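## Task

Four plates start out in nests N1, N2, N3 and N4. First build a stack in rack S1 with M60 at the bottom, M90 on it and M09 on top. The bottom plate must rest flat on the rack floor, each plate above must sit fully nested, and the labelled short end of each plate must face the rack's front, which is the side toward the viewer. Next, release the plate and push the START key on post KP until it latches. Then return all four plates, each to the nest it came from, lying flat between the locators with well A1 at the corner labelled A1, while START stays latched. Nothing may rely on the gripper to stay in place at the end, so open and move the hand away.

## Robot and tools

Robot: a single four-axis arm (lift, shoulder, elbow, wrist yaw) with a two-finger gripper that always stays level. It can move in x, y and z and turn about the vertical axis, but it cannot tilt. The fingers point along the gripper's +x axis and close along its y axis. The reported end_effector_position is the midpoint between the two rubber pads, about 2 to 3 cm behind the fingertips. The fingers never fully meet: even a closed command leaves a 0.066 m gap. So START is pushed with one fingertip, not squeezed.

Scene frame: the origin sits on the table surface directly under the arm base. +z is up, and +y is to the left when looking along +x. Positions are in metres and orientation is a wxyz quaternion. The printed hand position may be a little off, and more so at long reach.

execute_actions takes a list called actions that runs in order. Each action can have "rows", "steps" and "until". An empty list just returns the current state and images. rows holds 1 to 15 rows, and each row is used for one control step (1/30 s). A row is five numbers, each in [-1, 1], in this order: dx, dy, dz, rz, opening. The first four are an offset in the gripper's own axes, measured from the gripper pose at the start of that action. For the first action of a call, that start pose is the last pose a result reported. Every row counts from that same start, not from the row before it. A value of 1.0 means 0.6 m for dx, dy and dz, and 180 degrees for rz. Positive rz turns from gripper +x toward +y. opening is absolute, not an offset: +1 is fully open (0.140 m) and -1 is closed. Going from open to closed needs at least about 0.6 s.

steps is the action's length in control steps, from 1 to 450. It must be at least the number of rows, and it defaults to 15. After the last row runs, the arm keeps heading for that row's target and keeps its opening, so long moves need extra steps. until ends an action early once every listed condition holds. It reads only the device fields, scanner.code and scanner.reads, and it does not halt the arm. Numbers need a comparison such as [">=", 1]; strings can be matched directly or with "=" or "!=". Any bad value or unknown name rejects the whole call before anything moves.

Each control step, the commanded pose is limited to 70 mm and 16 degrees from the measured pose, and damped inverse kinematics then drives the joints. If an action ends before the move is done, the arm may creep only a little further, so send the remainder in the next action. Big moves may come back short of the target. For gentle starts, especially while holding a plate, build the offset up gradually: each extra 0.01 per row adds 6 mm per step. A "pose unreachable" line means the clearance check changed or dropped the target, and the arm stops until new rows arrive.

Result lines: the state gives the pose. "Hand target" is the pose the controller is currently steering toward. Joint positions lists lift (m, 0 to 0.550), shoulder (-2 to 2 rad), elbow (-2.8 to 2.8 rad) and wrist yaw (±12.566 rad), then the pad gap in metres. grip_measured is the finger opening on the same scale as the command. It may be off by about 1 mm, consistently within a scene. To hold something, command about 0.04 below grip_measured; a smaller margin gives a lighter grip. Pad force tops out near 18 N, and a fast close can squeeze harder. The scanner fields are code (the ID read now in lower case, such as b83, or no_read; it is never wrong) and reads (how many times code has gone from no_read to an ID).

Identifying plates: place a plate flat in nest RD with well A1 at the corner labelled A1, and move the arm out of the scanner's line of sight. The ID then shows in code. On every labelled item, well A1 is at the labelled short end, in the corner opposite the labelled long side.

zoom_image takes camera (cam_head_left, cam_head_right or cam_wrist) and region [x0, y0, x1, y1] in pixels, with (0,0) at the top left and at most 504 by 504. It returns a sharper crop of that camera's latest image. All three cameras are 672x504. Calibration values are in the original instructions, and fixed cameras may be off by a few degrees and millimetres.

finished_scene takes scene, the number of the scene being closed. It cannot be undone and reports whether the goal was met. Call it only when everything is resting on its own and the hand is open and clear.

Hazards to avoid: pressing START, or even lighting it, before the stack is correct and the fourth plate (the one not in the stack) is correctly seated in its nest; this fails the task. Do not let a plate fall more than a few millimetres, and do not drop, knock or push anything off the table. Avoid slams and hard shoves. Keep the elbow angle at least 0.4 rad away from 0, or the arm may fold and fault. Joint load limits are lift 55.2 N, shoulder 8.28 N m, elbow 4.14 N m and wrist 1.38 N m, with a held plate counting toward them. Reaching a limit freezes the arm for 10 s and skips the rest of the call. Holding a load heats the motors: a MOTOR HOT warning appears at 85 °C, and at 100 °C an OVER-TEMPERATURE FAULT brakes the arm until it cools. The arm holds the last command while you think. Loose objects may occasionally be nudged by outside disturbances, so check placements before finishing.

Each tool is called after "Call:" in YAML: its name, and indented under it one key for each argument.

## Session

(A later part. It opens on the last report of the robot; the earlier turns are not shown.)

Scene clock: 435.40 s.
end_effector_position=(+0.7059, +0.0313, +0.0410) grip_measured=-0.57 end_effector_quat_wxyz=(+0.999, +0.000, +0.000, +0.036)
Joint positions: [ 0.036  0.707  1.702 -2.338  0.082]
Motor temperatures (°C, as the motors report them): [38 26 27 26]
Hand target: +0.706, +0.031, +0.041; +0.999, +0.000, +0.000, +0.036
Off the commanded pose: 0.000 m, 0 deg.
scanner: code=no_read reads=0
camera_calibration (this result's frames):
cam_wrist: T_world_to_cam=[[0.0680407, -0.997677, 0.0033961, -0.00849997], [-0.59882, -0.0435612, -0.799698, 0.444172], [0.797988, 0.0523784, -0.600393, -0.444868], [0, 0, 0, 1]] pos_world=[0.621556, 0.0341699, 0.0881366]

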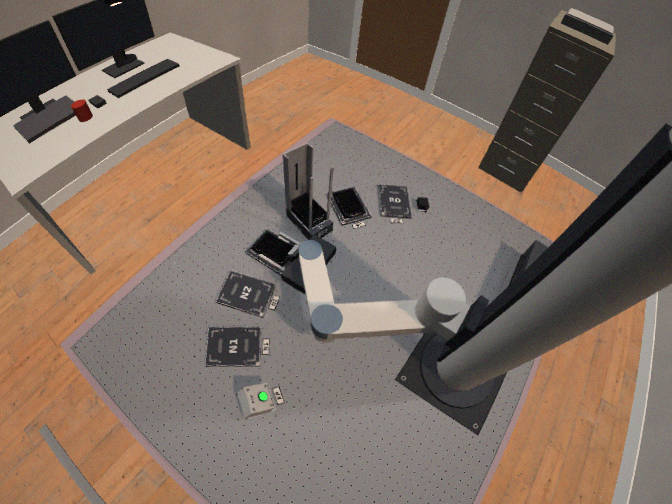

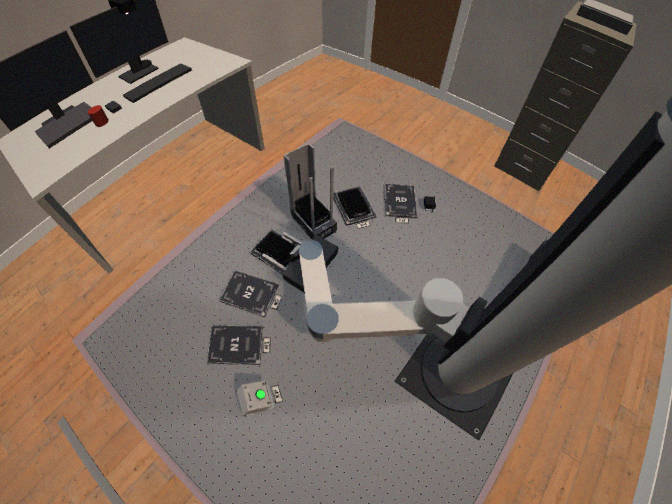

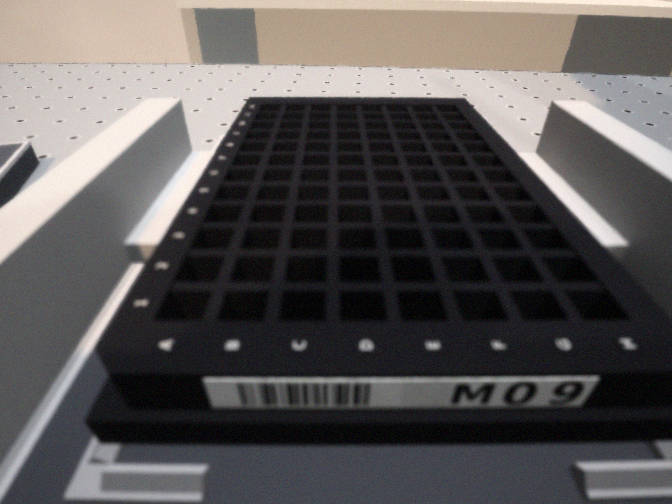

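Call:
execute_actions:
  actions:
    - {"rows":[[0,-0.0003,-0.003,0,-0.615],[0,-0.0003,-0.006,0,-0.615],[0,-0.0003,-0.008,0,-0.615],[0,-0.0003,-0.01,0,-0.615],[0,-0.0003,-0.012,0,-0.615],[0,-0.0003,-0.012,0,-0.615],[0,-0.0003,-0.012,0,-0.615],[0,-0.0003,-0.012,0,-0.615],[0,-0.0003,-0.012,0,-0.615],[0,-0.0003,-0.012,0,-0.55],[0,-0.0003,-0.012,0,-0.45],[0,-0.0003,-0.012,0,-0.3],[0,-0.0003,-0.012,0,-0.2]],"steps":16}

Scene clock: 443.33 s.
end_effector_position=(+0.7059, +0.0311, +0.0337) grip_measured=-0.20 end_effector_quat_wxyz=(+0.999, +0.000, +0.000, +0.036)
Joint positions: [ 0.029  0.707  1.702 -2.337  0.096]
Motor temperatures (°C, as the motors report them): [38 26 27 26]
Hand target: +0.706, +0.031, +0.034; +0.999, +0.000, +0.000, +0.036
Off the commanded pose: 0.000 m, 0 deg.
scanner: code=no_read reads=0
camera_calibration (this result's frames):
cam_wrist: T_world_to_cam=[[0.0679648, -0.997682, 0.0033961, -0.00856128], [-0.598824, -0.0435157, -0.799698, 0.438377], [0.797992, 0.0523177, -0.600393, -0.449218], [0, 0, 0, 1]] pos_world=[0.621564, 0.0340369, 0.0808905]

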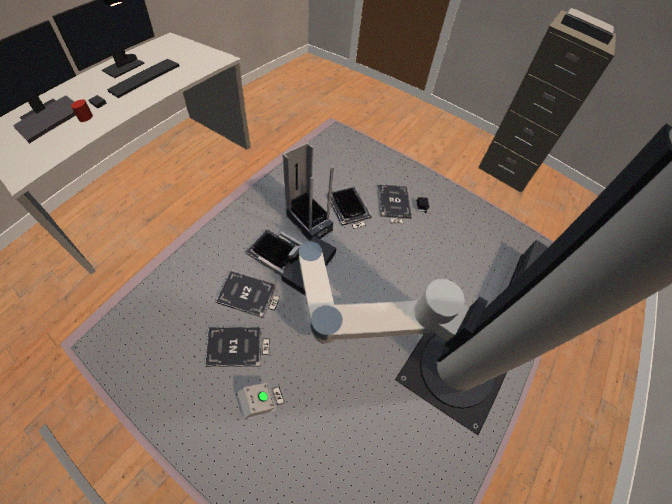

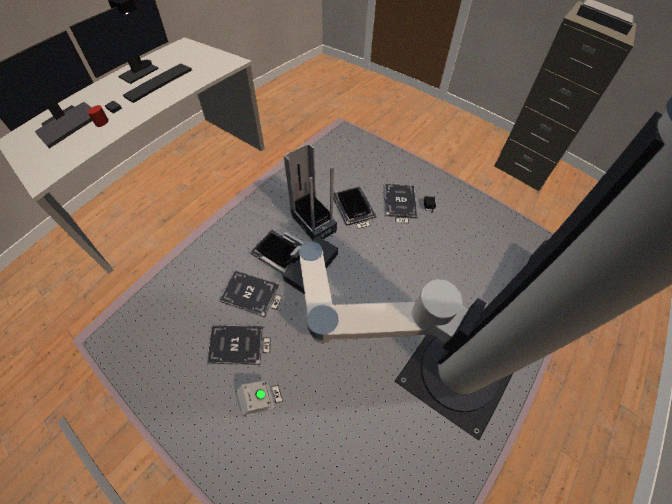

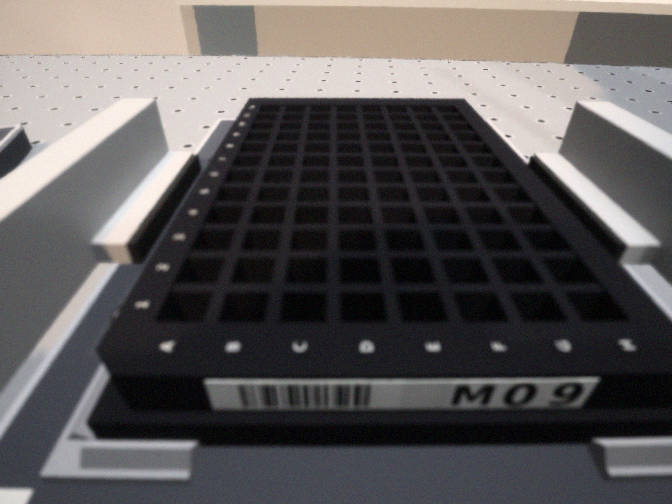

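Call:
execute_actions:
  actions:
    - {"rows":[[0,0,0.02,0,-0.2],[0,0,0.03,0,-0.2],[-0.02,0,0.05,0,-0.2],[-0.175,0,0.0887,0,-0.2]],"steps":24}
    - {"rows":[[-0.0483,-0.2247,0,-0.1046,0]],"steps":27}

Scene clock: 455.77 s.
end_effector_position=(+0.5817, -0.1129, +0.0870) grip_measured=+0.00 end_effector_quat_wxyz=(+0.992, +0.000, +0.000, -0.129)
Joint positions: [ 0.082  0.605  1.138 -2.001  0.103]
Motor temperatures (°C, as the motors report them): [38 26 27 26]
Hand target: +0.582, -0.113, +0.087; +0.992, +0.000, +0.000, -0.129
Off the commanded pose: 0.000 m, 0 deg.
scanner: code=no_read reads=0
camera_calibration (this result's frames):
cam_wrist: T_world_to_cam=[[-0.25812, -0.966107, 0.0033961, 0.0492306], [-0.580752, 0.152352, -0.799698, 0.411953], [0.772076, -0.208391, -0.600393, -0.324985], [0, 0, 0, 1]] pos_world=[0.502863, -0.0829236, 0.134152]

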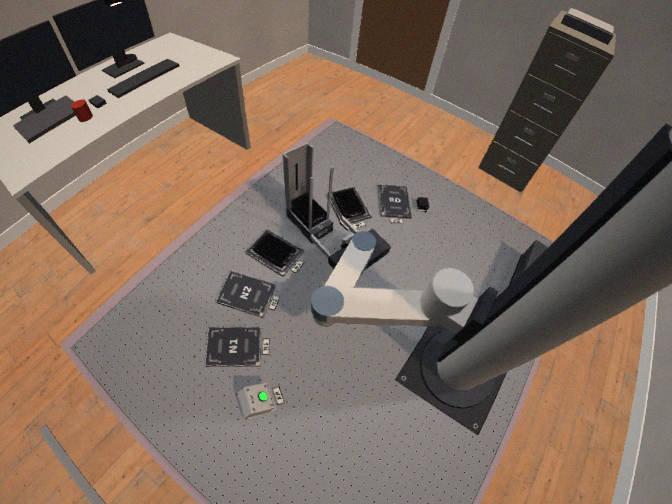

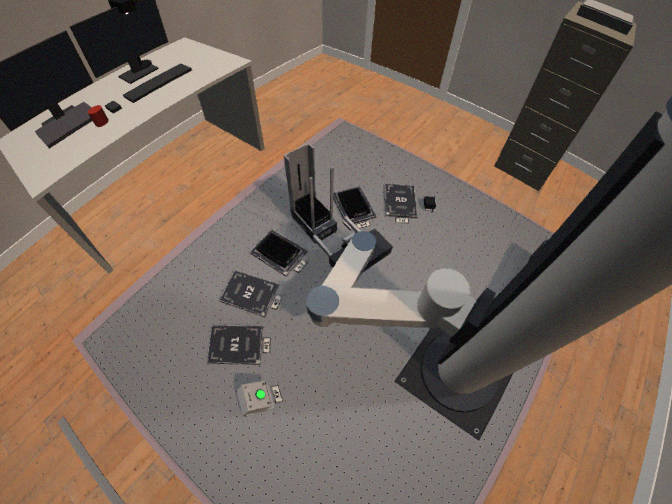

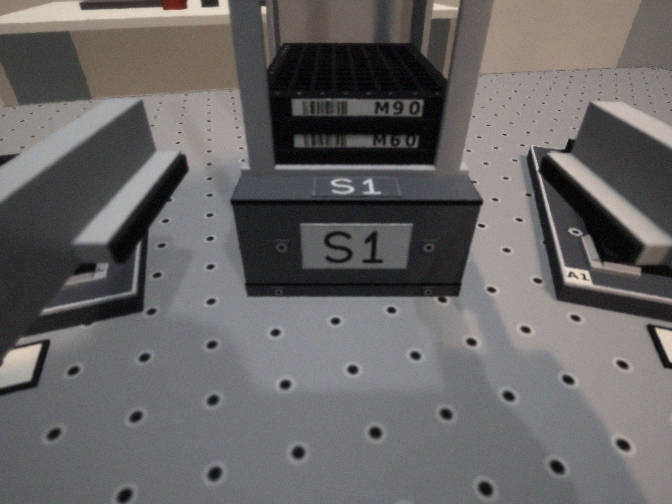

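Call:
execute_actions:
  actions:
    - {"rows":[[0.2085,0.0003,-0.0002,0.0002,0]],"steps":23}
    - {"rows":[[0,0,0,0,-0.15],[0,0,0,0,-0.28],[0,0,0,0,-0.38],[0,0,0,0,-0.45],[0,0,0,0,-0.5],[0,0,0,0,-0.53],[0,0,0,0,-0.55],[0,0,0,0,-0.57],[0,0,0,0,-0.59],[0,0,0,0,-0.615]],"steps":15}

Scene clock: 463.40 s.
end_effector_position=(+0.7028, -0.1447, +0.0869) grip_measured=-0.57 end_effector_quat_wxyz=(+0.992, +0.000, +0.000, -0.128)
Joint positions: [ 0.082  0.341  1.795 -2.393  0.082]
Motor temperatures (°C, as the motors report them): [38 26 27 26]
Hand target: +0.703, -0.145, +0.087; +0.992, +0.000, +0.000, -0.128
Off the commanded pose: 0.000 m, 0 deg.
scanner: code=no_read reads=0
camera_calibration (this result's frames):
cam_wrist: T_world_to_cam=[[-0.257421, -0.966293, 0.0033961, 0.0492184], [-0.580862, 0.151931, -0.799698, 0.48702], [0.772227, -0.207832, -0.600393, -0.425111], [0, 0, 0, 1]] pos_world=[0.623843, -0.114786, 0.134068]

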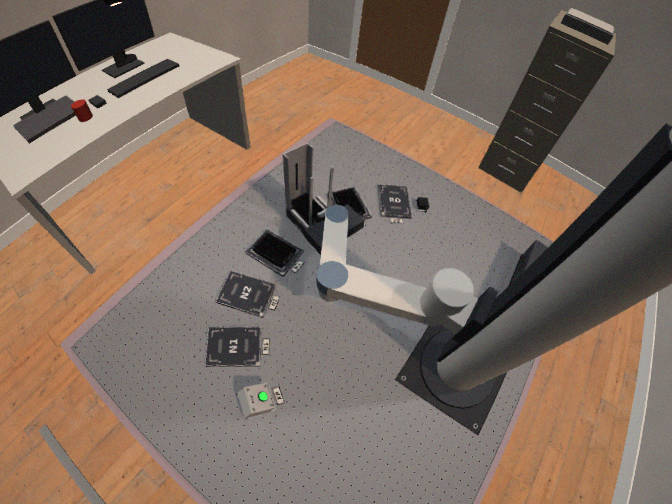

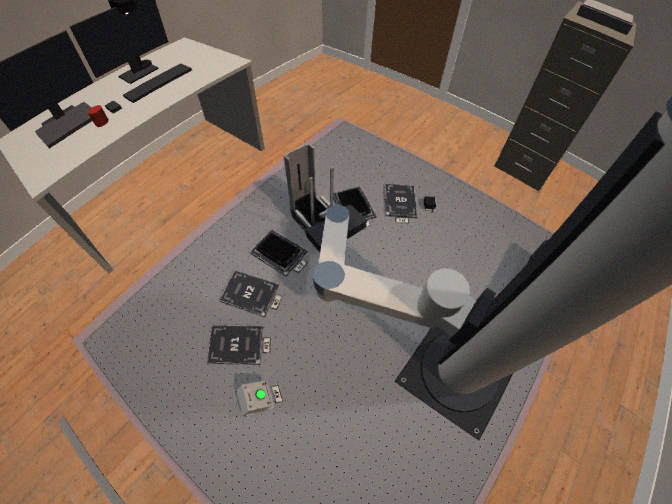

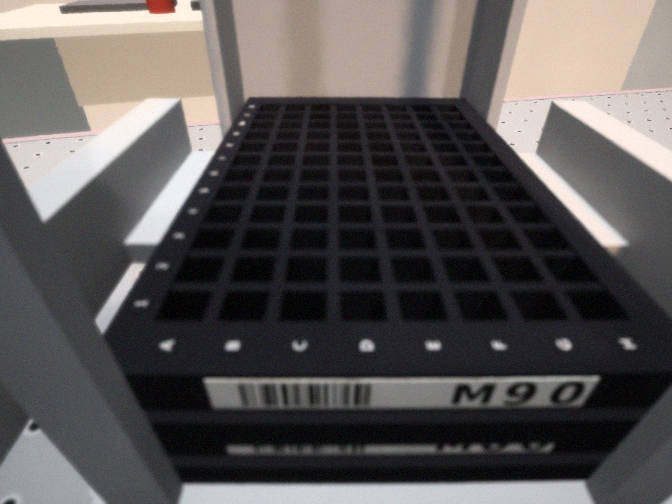

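Call:
execute_actions:
  actions:
    - {"rows":[[0,0,0.003,0,-0.615],[0,0,0.008,0,-0.615],[0,0,0.016,0,-0.615],[0,0,0.03,0,-0.615],[0,0,0.05,0,-0.615],[0,0,0.405,0,-0.615]],"steps":34}
    - {"rows":[[0,0.01,0,0.004,-0.615],[-0.01,0.03,0,0.01,-0.615],[-0.02,0.06,0,0.02,-0.615],[-0.035,0.1,0,0.035,-0.615],[-0.132,0.3525,0,0.1374,-0.615]],"steps":35}
    - {"rows":[[0,0.01,-0.01,0,-0.615],[0,0.03,-0.03,0,-0.615],[-0.01,0.06,-0.06,0,-0.615],[-0.0782,0.4832,-0.4767,0.01,-0.615],[-0.0782,0.4832,-0.4767,0.01,-0.615],[-0.0782,0.4832,-0.4767,0.02,-0.615],[-0.0782,0.4832,-0.4767,0.02,-0.615],[-0.0782,0.4832,-0.4767,0.03,-0.615],[-0.0782,0.4832,-0.4767,0.03,-0.615],[-0.0782,0.4832,-0.4767,0.04,-0.615],[-0.0782,0.4832,-0.4767,0.05,-0.615],[-0.0782,0.4832,-0.4767,0.06,-0.615],[-0.0782,0.4832,-0.4767,0.07,-0.615],[-0.0782,0.4832,-0.4767,0.08,-0.615],[-0.0782,0.4832,-0.4767,0.1659,-0.615]],"steps":52}

Scene clock: 482.23 s.
end_effector_position=(+0.5833, +0.3576, +0.0438) grip_measured=-0.57 end_effector_quat_wxyz=(+0.940, +0.000, +0.000, +0.341)
Joint positions: [ 0.039  1.351  1.767 -2.422  0.082]
Motor temperatures (°C, as the motors report them): [38 26 27 26]
Hand target: +0.583, +0.357, +0.044; +0.940, +0.000, +0.000, +0.341
Off the commanded pose: 0.000 m, 0 deg.
scanner: code=no_read reads=0
camera_calibration (this result's frames):
cam_wrist: T_world_to_cam=[[0.639218, -0.769018, 0.0033961, -0.0895276], [-0.459983, -0.385875, -0.799698, 0.428659], [0.616293, 0.509619, -0.600393, -0.419866], [0, 0, 0, 1]] pos_world=[0.513164, 0.310532, 0.091017]

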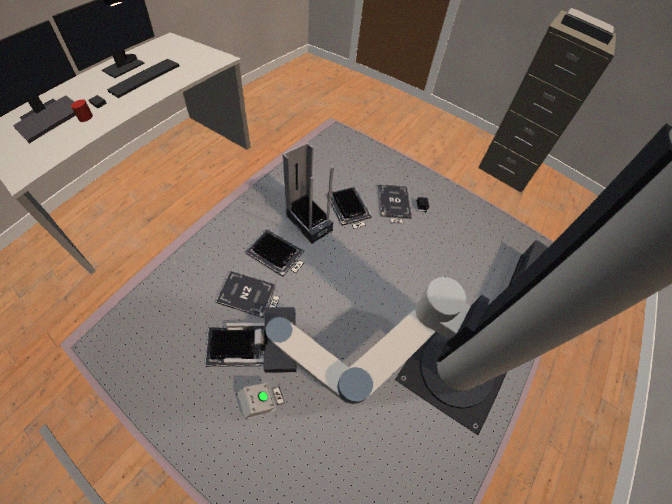

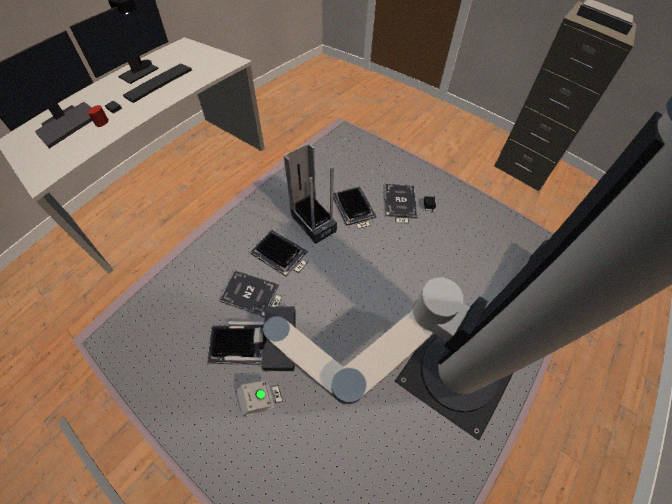

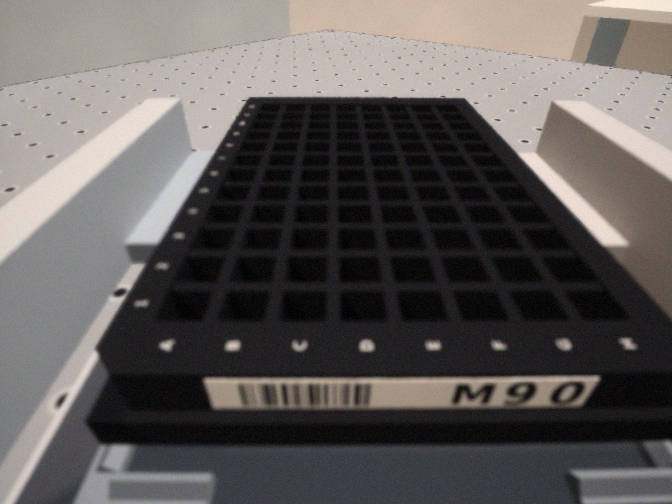

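Call:
execute_actions:
  actions:
    - {"rows":[[0,-0.0006,-0.004,-0.0002,-0.615],[0,-0.0006,-0.008,-0.0002,-0.615],[0,-0.0006,-0.011,-0.0002,-0.615],[0,-0.0006,-0.013,-0.0002,-0.615],[0,-0.0006,-0.015,-0.0002,-0.615],[0,-0.0006,-0.0167,-0.0002,-0.615],[0,-0.0006,-0.0167,-0.0002,-0.615],[0,-0.0006,-0.0167,-0.0002,-0.615],[0,-0.0006,-0.0167,-0.0002,-0.615],[0,-0.0006,-0.0167,-0.0002,-0.615],[0,-0.0006,-0.0167,-0.0002,-0.55],[0,-0.0006,-0.0167,-0.0002,-0.45],[0,-0.0006,-0.0167,-0.0002,-0.3],[0,-0.0006,-0.0167,-0.0002,-0.2]],"steps":17}

Scene clock: 493.67 s.
end_effector_position=(+0.5834, +0.3574, +0.0338) grip_measured=-0.20 end_effector_quat_wxyz=(+0.940, +0.000, +0.000, +0.341)
Joint positions: [ 0.029  1.351  1.767 -2.422  0.096]
Motor temperatures (°C, as the motors report them): [38 26 27 26]
Hand target: +0.583, +0.357, +0.034; +0.940, +0.000, +0.000, +0.341
Off the commanded pose: 0.000 m, 0 deg.
scanner: code=no_read reads=0
camera_calibration (this result's frames):
cam_wrist: T_world_to_cam=[[0.638853, -0.769321, 0.0033961, -0.0894259], [-0.460165, -0.385657, -0.799698, 0.420639], [0.616534, 0.509327, -0.600393, -0.425949], [0, 0, 0, 1]] pos_world=[0.513305, 0.310372, 0.0809509]

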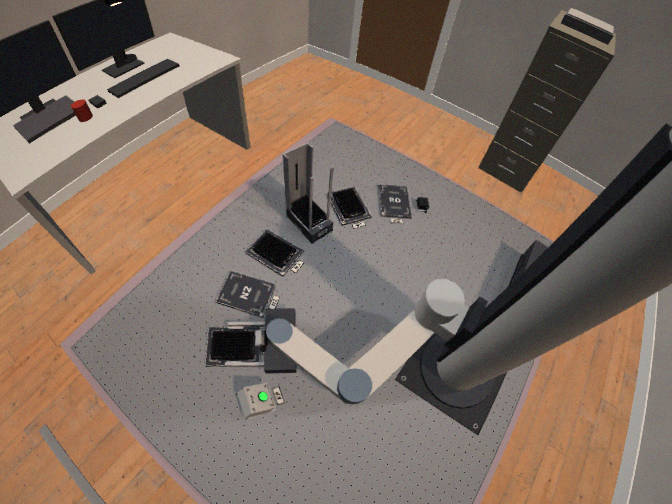

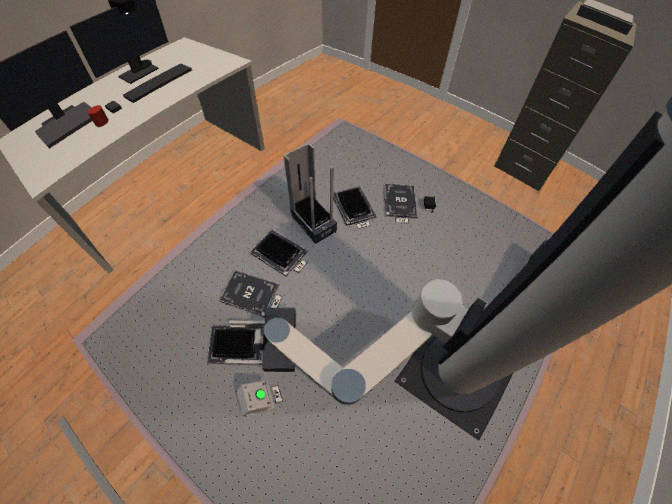

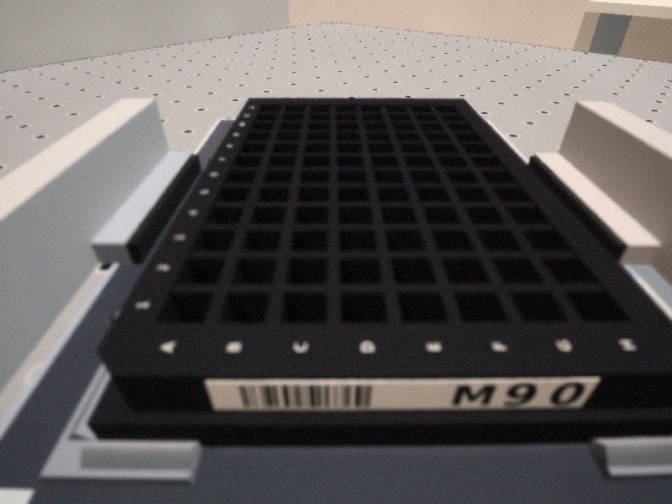

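Call:
execute_actions:
  actions:
    - {"rows":[[0,0,0.04,0,-0.2]],"steps":11}
    - {"rows":[[-0.5047,-0.5998,0.027,0,-0.2],[-0.5047,-0.5998,0.027,0,-0.2],[-0.5047,-0.5998,0.027,0,-0.2],[-0.5047,-0.5998,0.027,0,-0.2],[-0.5047,-0.5998,0.027,0,-0.2],[-0.5047,-0.5998,0.027,-0.01,-0.2],[-0.5047,-0.5998,0.027,-0.01,-0.2],[-0.5047,-0.5998,0.027,-0.02,-0.2],[-0.5047,-0.5998,0.027,-0.02,-0.2],[-0.5047,-0.5998,0.027,-0.03,-0.2],[-0.5047,-0.5998,0.027,-0.04,-0.2],[-0.5047,-0.5998,0.027,-0.05,-0.2],[-0.5047,-0.5998,0.027,-0.06,-0.2],[-0.5047,-0.5998,0.027,-0.07,-0.2],[-0.5047,-0.5998,0.027,-0.3034,0]],"steps":60}

Scene clock: 509.13 s.
end_effector_position=(+0.5818, -0.1130, +0.0740) grip_measured=+0.00 end_effector_quat_wxyz=(+0.992, +0.000, +0.000, -0.128)
Joint positions: [ 0.069  0.604  1.138 -1.999  0.103]
Motor temperatures (°C, as the motors report them): [38 26 27 26]
Hand target: +0.582, -0.113, +0.074; +0.992, +0.000, +0.000, -0.128
Off the commanded pose: 0.000 m, 0 deg.
scanner: code=no_read reads=0
camera_calibration (this result's frames):
cam_wrist: T_world_to_cam=[[-0.257081, -0.966384, 0.0033961, 0.0486289], [-0.580915, 0.151727, -0.799698, 0.401622], [0.7723, -0.20756, -0.600393, -0.332846], [0, 0, 0, 1]] pos_world=[0.502867, -0.0830282, 0.121173]

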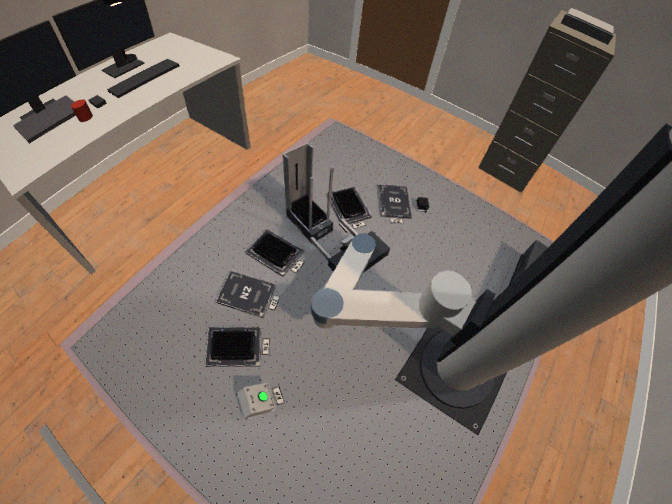

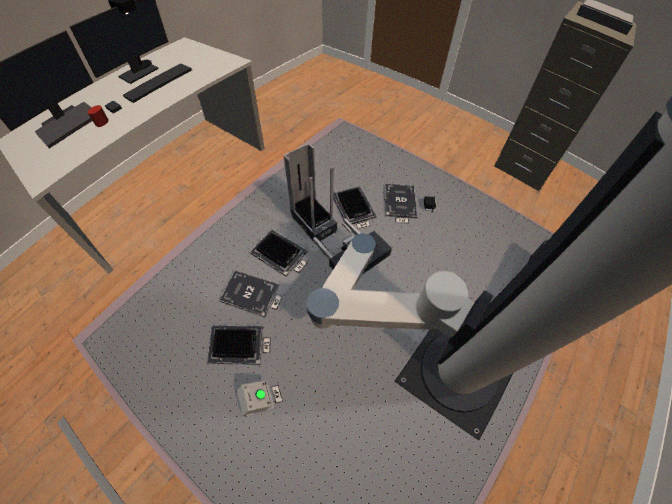

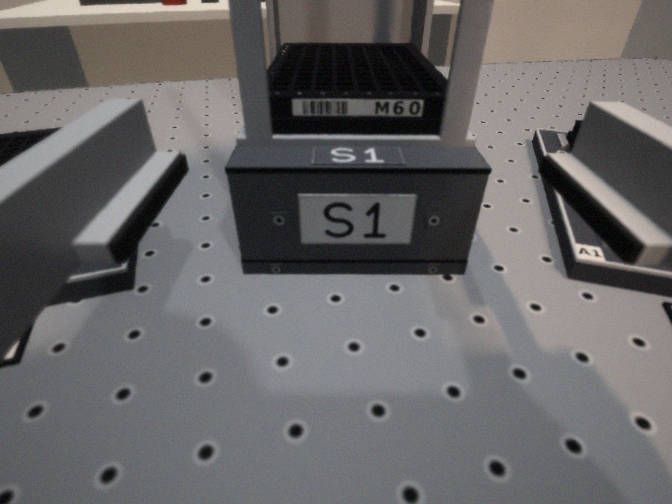

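Call:
execute_actions:
  actions:
    - {"rows":[[0.2085,0.0001,0,-0.0001,0]],"steps":23}
    - {"rows":[[0,0,0,0,-0.15],[0,0,0,0,-0.28],[0,0,0,0,-0.38],[0,0,0,0,-0.45],[0,0,0,0,-0.5],[0,0,0,0,-0.53],[0,0,0,0,-0.55],[0,0,0,0,-0.57],[0,0,0,0,-0.59],[0,0,0,0,-0.615]],"steps":15}

Scene clock: 518.87 s.
end_effector_position=(+0.7028, -0.1447, +0.0740) grip_measured=-0.57 end_effector_quat_wxyz=(+0.992, +0.000, +0.000, -0.128)
Joint positions: [ 0.069  0.341  1.795 -2.393  0.082]
Motor temperatures (°C, as the motors report them): [38 26 27 26]
Hand target: +0.703, -0.145, +0.074; +0.992, +0.000, +0.000, -0.128
Off the commanded pose: 0.000 m, 0 deg.
scanner: code=no_read reads=0
camera_calibration (this result's frames):
cam_wrist: T_world_to_cam=[[-0.257292, -0.966328, 0.0033961, 0.0491719], [-0.580882, 0.151854, -0.799698, 0.476746], [0.772254, -0.207729, -0.600393, -0.432881], [0, 0, 0, 1]] pos_world=[0.623879, -0.114802, 0.121188]

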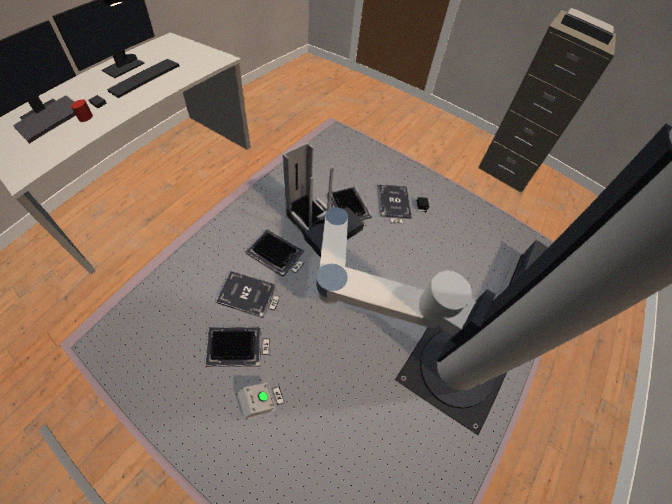

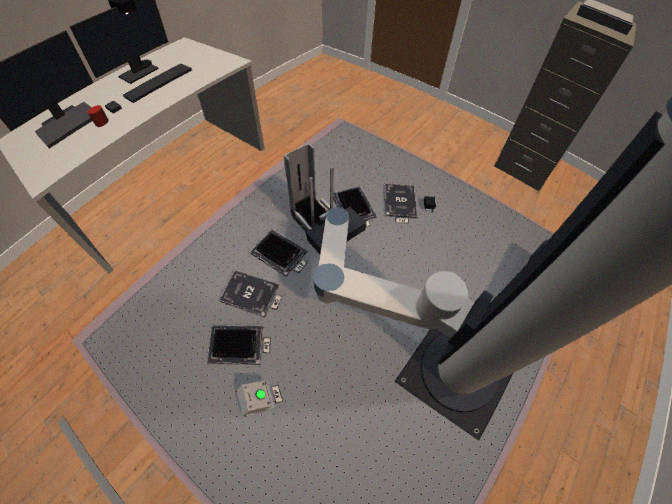

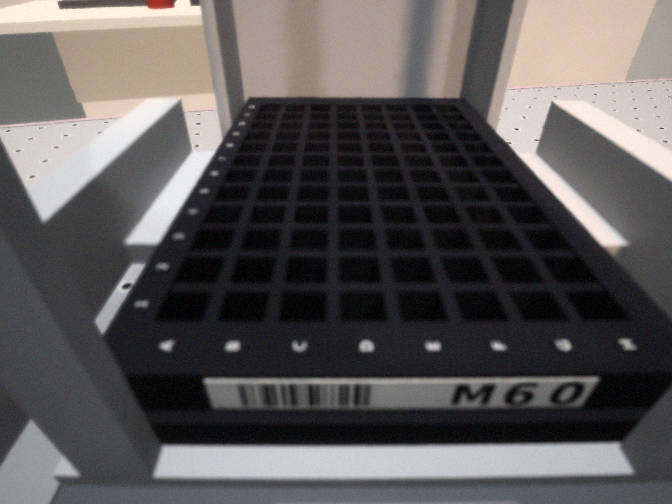

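Call:
execute_actions:
  actions:
    - {"rows":[[0,0,0.003,0,-0.615],[0,0,0.008,0,-0.615],[0,0,0.016,0,-0.615],[0,0,0.03,0,-0.615],[0,0,0.05,0,-0.615],[0,0,0.4267,0,-0.615]],"steps":36}
    - {"rows":[[0,0.01,0,0.004,-0.615],[-0.01,0.03,0,0.01,-0.615],[-0.02,0.06,0,0.02,-0.615],[-0.035,0.1,0,0.035,-0.615],[-0.132,0.3525,0,0.1374,-0.615]],"steps":35}
    - {"rows":[[0,0.005,-0.01,0,-0.615],[0,0.015,-0.03,0,-0.615],[0,0.03,-0.06,0,-0.615],[0.0257,0.2087,-0.4767,0.005,-0.615],[0.0257,0.2087,-0.4767,0.01,-0.615],[0.0257,0.2087,-0.4767,0.015,-0.615],[0.0257,0.2087,-0.4767,0.02,-0.615],[0.0257,0.2087,-0.4767,0.025,-0.615],[0.0257,0.2087,-0.4767,0.03,-0.615],[0.0257,0.2087,-0.4767,0.035,-0.615],[0.0257,0.2087,-0.4767,0.04,-0.615],[0.0257,0.2087,-0.4767,0.0587,-0.615]],"steps":41}

Scene clock: 536.03 s.
end_effector_position=(+0.6733, +0.2063, +0.0440) grip_measured=-0.57 end_effector_quat_wxyz=(+0.984, +0.000, +0.000, +0.179)
Joint positions: [ 0.039  1.037  1.747 -2.424  0.082]
Motor temperatures (°C, as the motors report them): [38 26 27 26]
Hand target: +0.673, +0.206, +0.044; +0.984, +0.000, +0.000, +0.179
Off the commanded pose: 0.000 m, 0 deg.
scanner: code=no_read reads=0
camera_calibration (this result's frames):
cam_wrist: T_world_to_cam=[[0.349488, -0.936935, 0.0033961, -0.0337066], [-0.561586, -0.212377, -0.799698, 0.444457], [0.749986, 0.277577, -0.600393, -0.440361], [0, 0, 0, 1]] pos_world=[0.591645, 0.185046, 0.091156]

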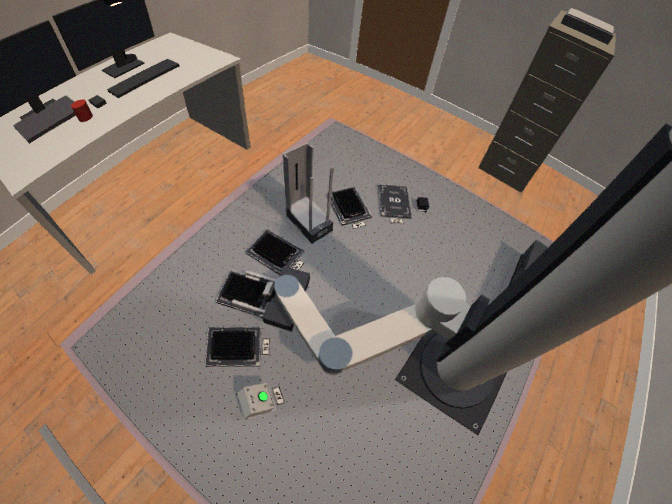

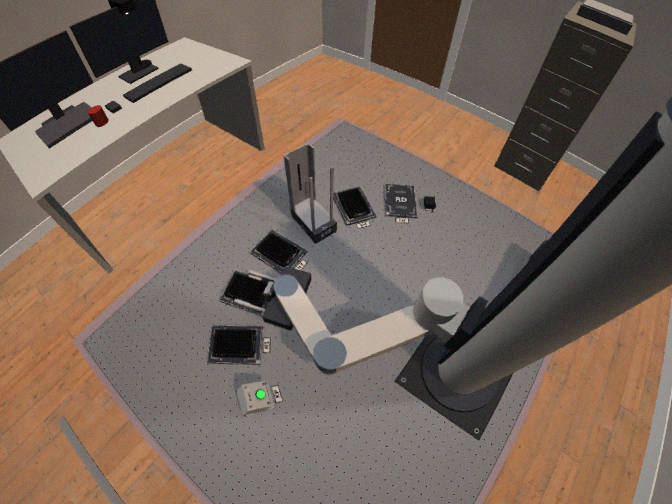

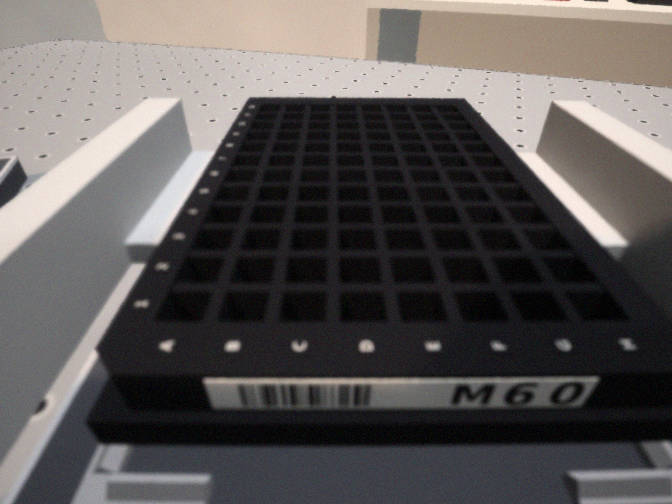

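Call:
execute_actions:
  actions:
    - {"rows":[[0,0,-0.004,0,-0.615],[0,0,-0.008,0,-0.615],[0,0,-0.011,0,-0.615],[0,0,-0.013,0,-0.615],[0,0,-0.015,0,-0.615],[0,0,-0.0169,0,-0.615],[0,0,-0.0169,0,-0.615],[0,0,-0.0169,0,-0.615],[0,0,-0.0169,0,-0.615],[0,0,-0.0169,0,-0.615],[0,0,-0.0169,0,-0.55],[0,0,-0.0169,0,-0.45],[0,0,-0.0169,0,-0.3],[0,0,-0.0169,0,-0.2]],"steps":17}

Call:
execute_actions:
  actions:
    - {"rows":[[0,0,0.02,0,-0.2],[0,0,0.04,0,-0.2],[0,0,0.06,0,-0.2],[-0.02,0,0.08,0,-0.2],[-0.25,0,0.25,0,-0.2],[-0.25,0,0.25,0,-0.2],[-0.25,0,0.25,0,-0.2],[-0.25,0,0.25,0,-0.2],[-0.25,0,0.25,0,1]],"steps":30}

Call:
zoom_image:
  camera: "cam_head_left"
  region: [270,140,390,250]

Scene clock: 558.97 s.
end_effector_position=(+0.6733, +0.2063, +0.0338) grip_measured=-0.20 end_effector_quat_wxyz=(+0.984, +0.000, +0.000, +0.179)
Joint positions: [ 0.029  1.037  1.747 -2.424  0.096]
Motor temperatures (°C, as the motors report them): [38 26 27 26]
Hand target: +0.673, +0.206, +0.034; +0.984, +0.000, +0.000, +0.179
Off the commanded pose: 0.000 m, 0 deg.
scanner: code=no_read reads=0
camera_calibration (this result's frames):
cam_wrist: T_world_to_cam=[[0.349471, -0.936941, 0.0033961, -0.0336651], [-0.56159, -0.212367, -0.799698, 0.43631], [0.749991, 0.277564, -0.600393, -0.446475], [0, 0, 0, 1]] pos_world=[0.591645, 0.185041, 0.08097]

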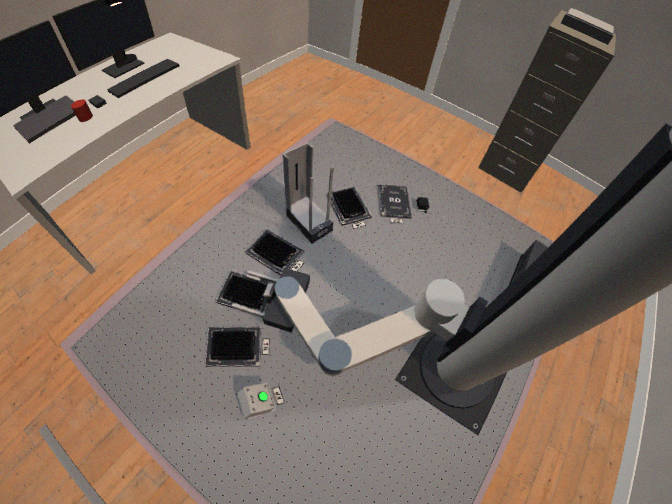

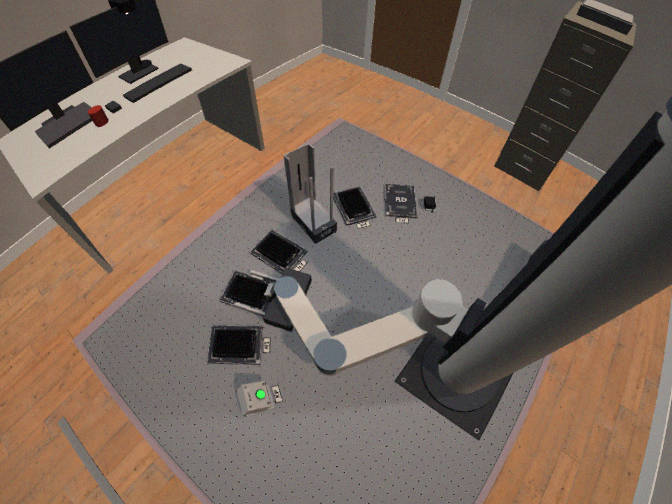

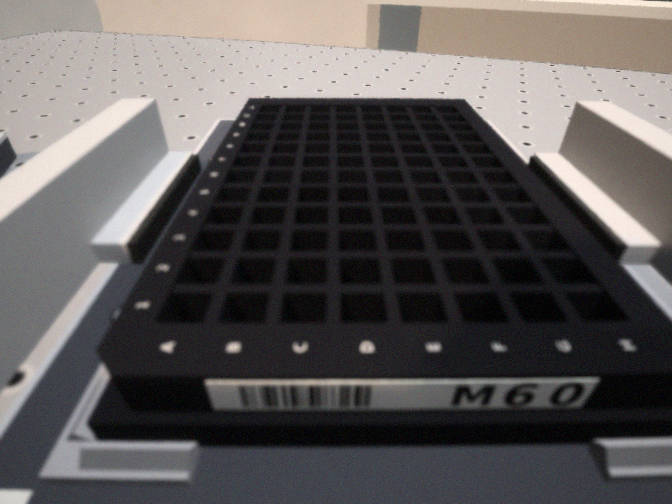

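Scene clock: 559.97 s.
end_effector_position=(+0.5329, +0.1534, +0.1838) grip_measured=+1.00 end_effector_quat_wxyz=(+0.984, +0.000, +0.000, +0.179)
Joint positions: [ 0.179  1.364  0.99  -1.995  0.14 ]
Motor temperatures (°C, as the motors report them): [38 26 27 26]
Hand target: +0.533, +0.153, +0.184; +0.984, +0.000, +0.000, +0.179
Off the commanded pose: 0.000 m, 0 deg.
scanner: code=no_read reads=0
camera_calibration (this result's frames):
cam_wrist: T_world_to_cam=[[0.349303, -0.937004, 0.0033961, -0.0345091], [-0.561628, -0.212266, -0.799698, 0.46621], [0.750041, 0.27743, -0.600393, -0.236393], [0, 0, 0, 1]] pos_world=[0.451195, 0.132208, 0.231016]

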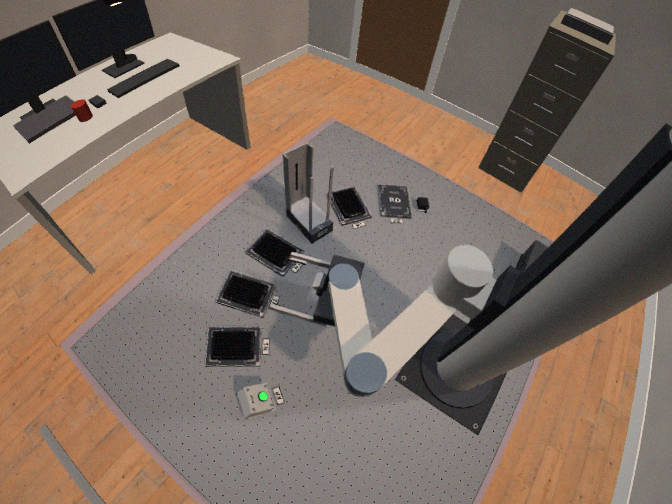

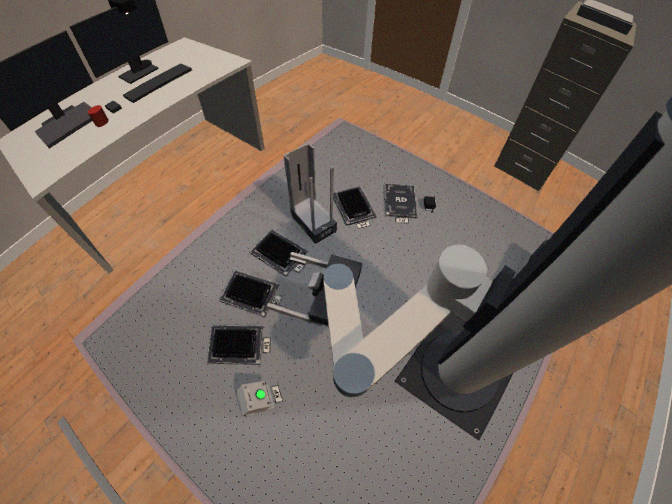

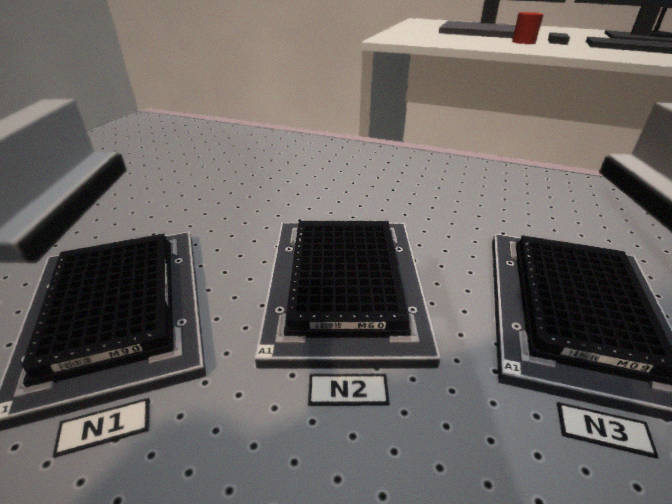

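Region (270, 140, 390, 250) of cam_head_left's 672x504 image, scaled by 4.200, with more detail than that image has; it fills the top 462 rows of this view, and the rest is white.

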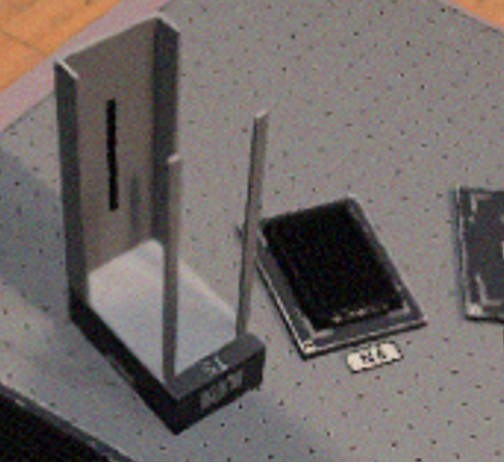

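Call:
finished_scene:
  scene: 2

The scene is finished: the task was done.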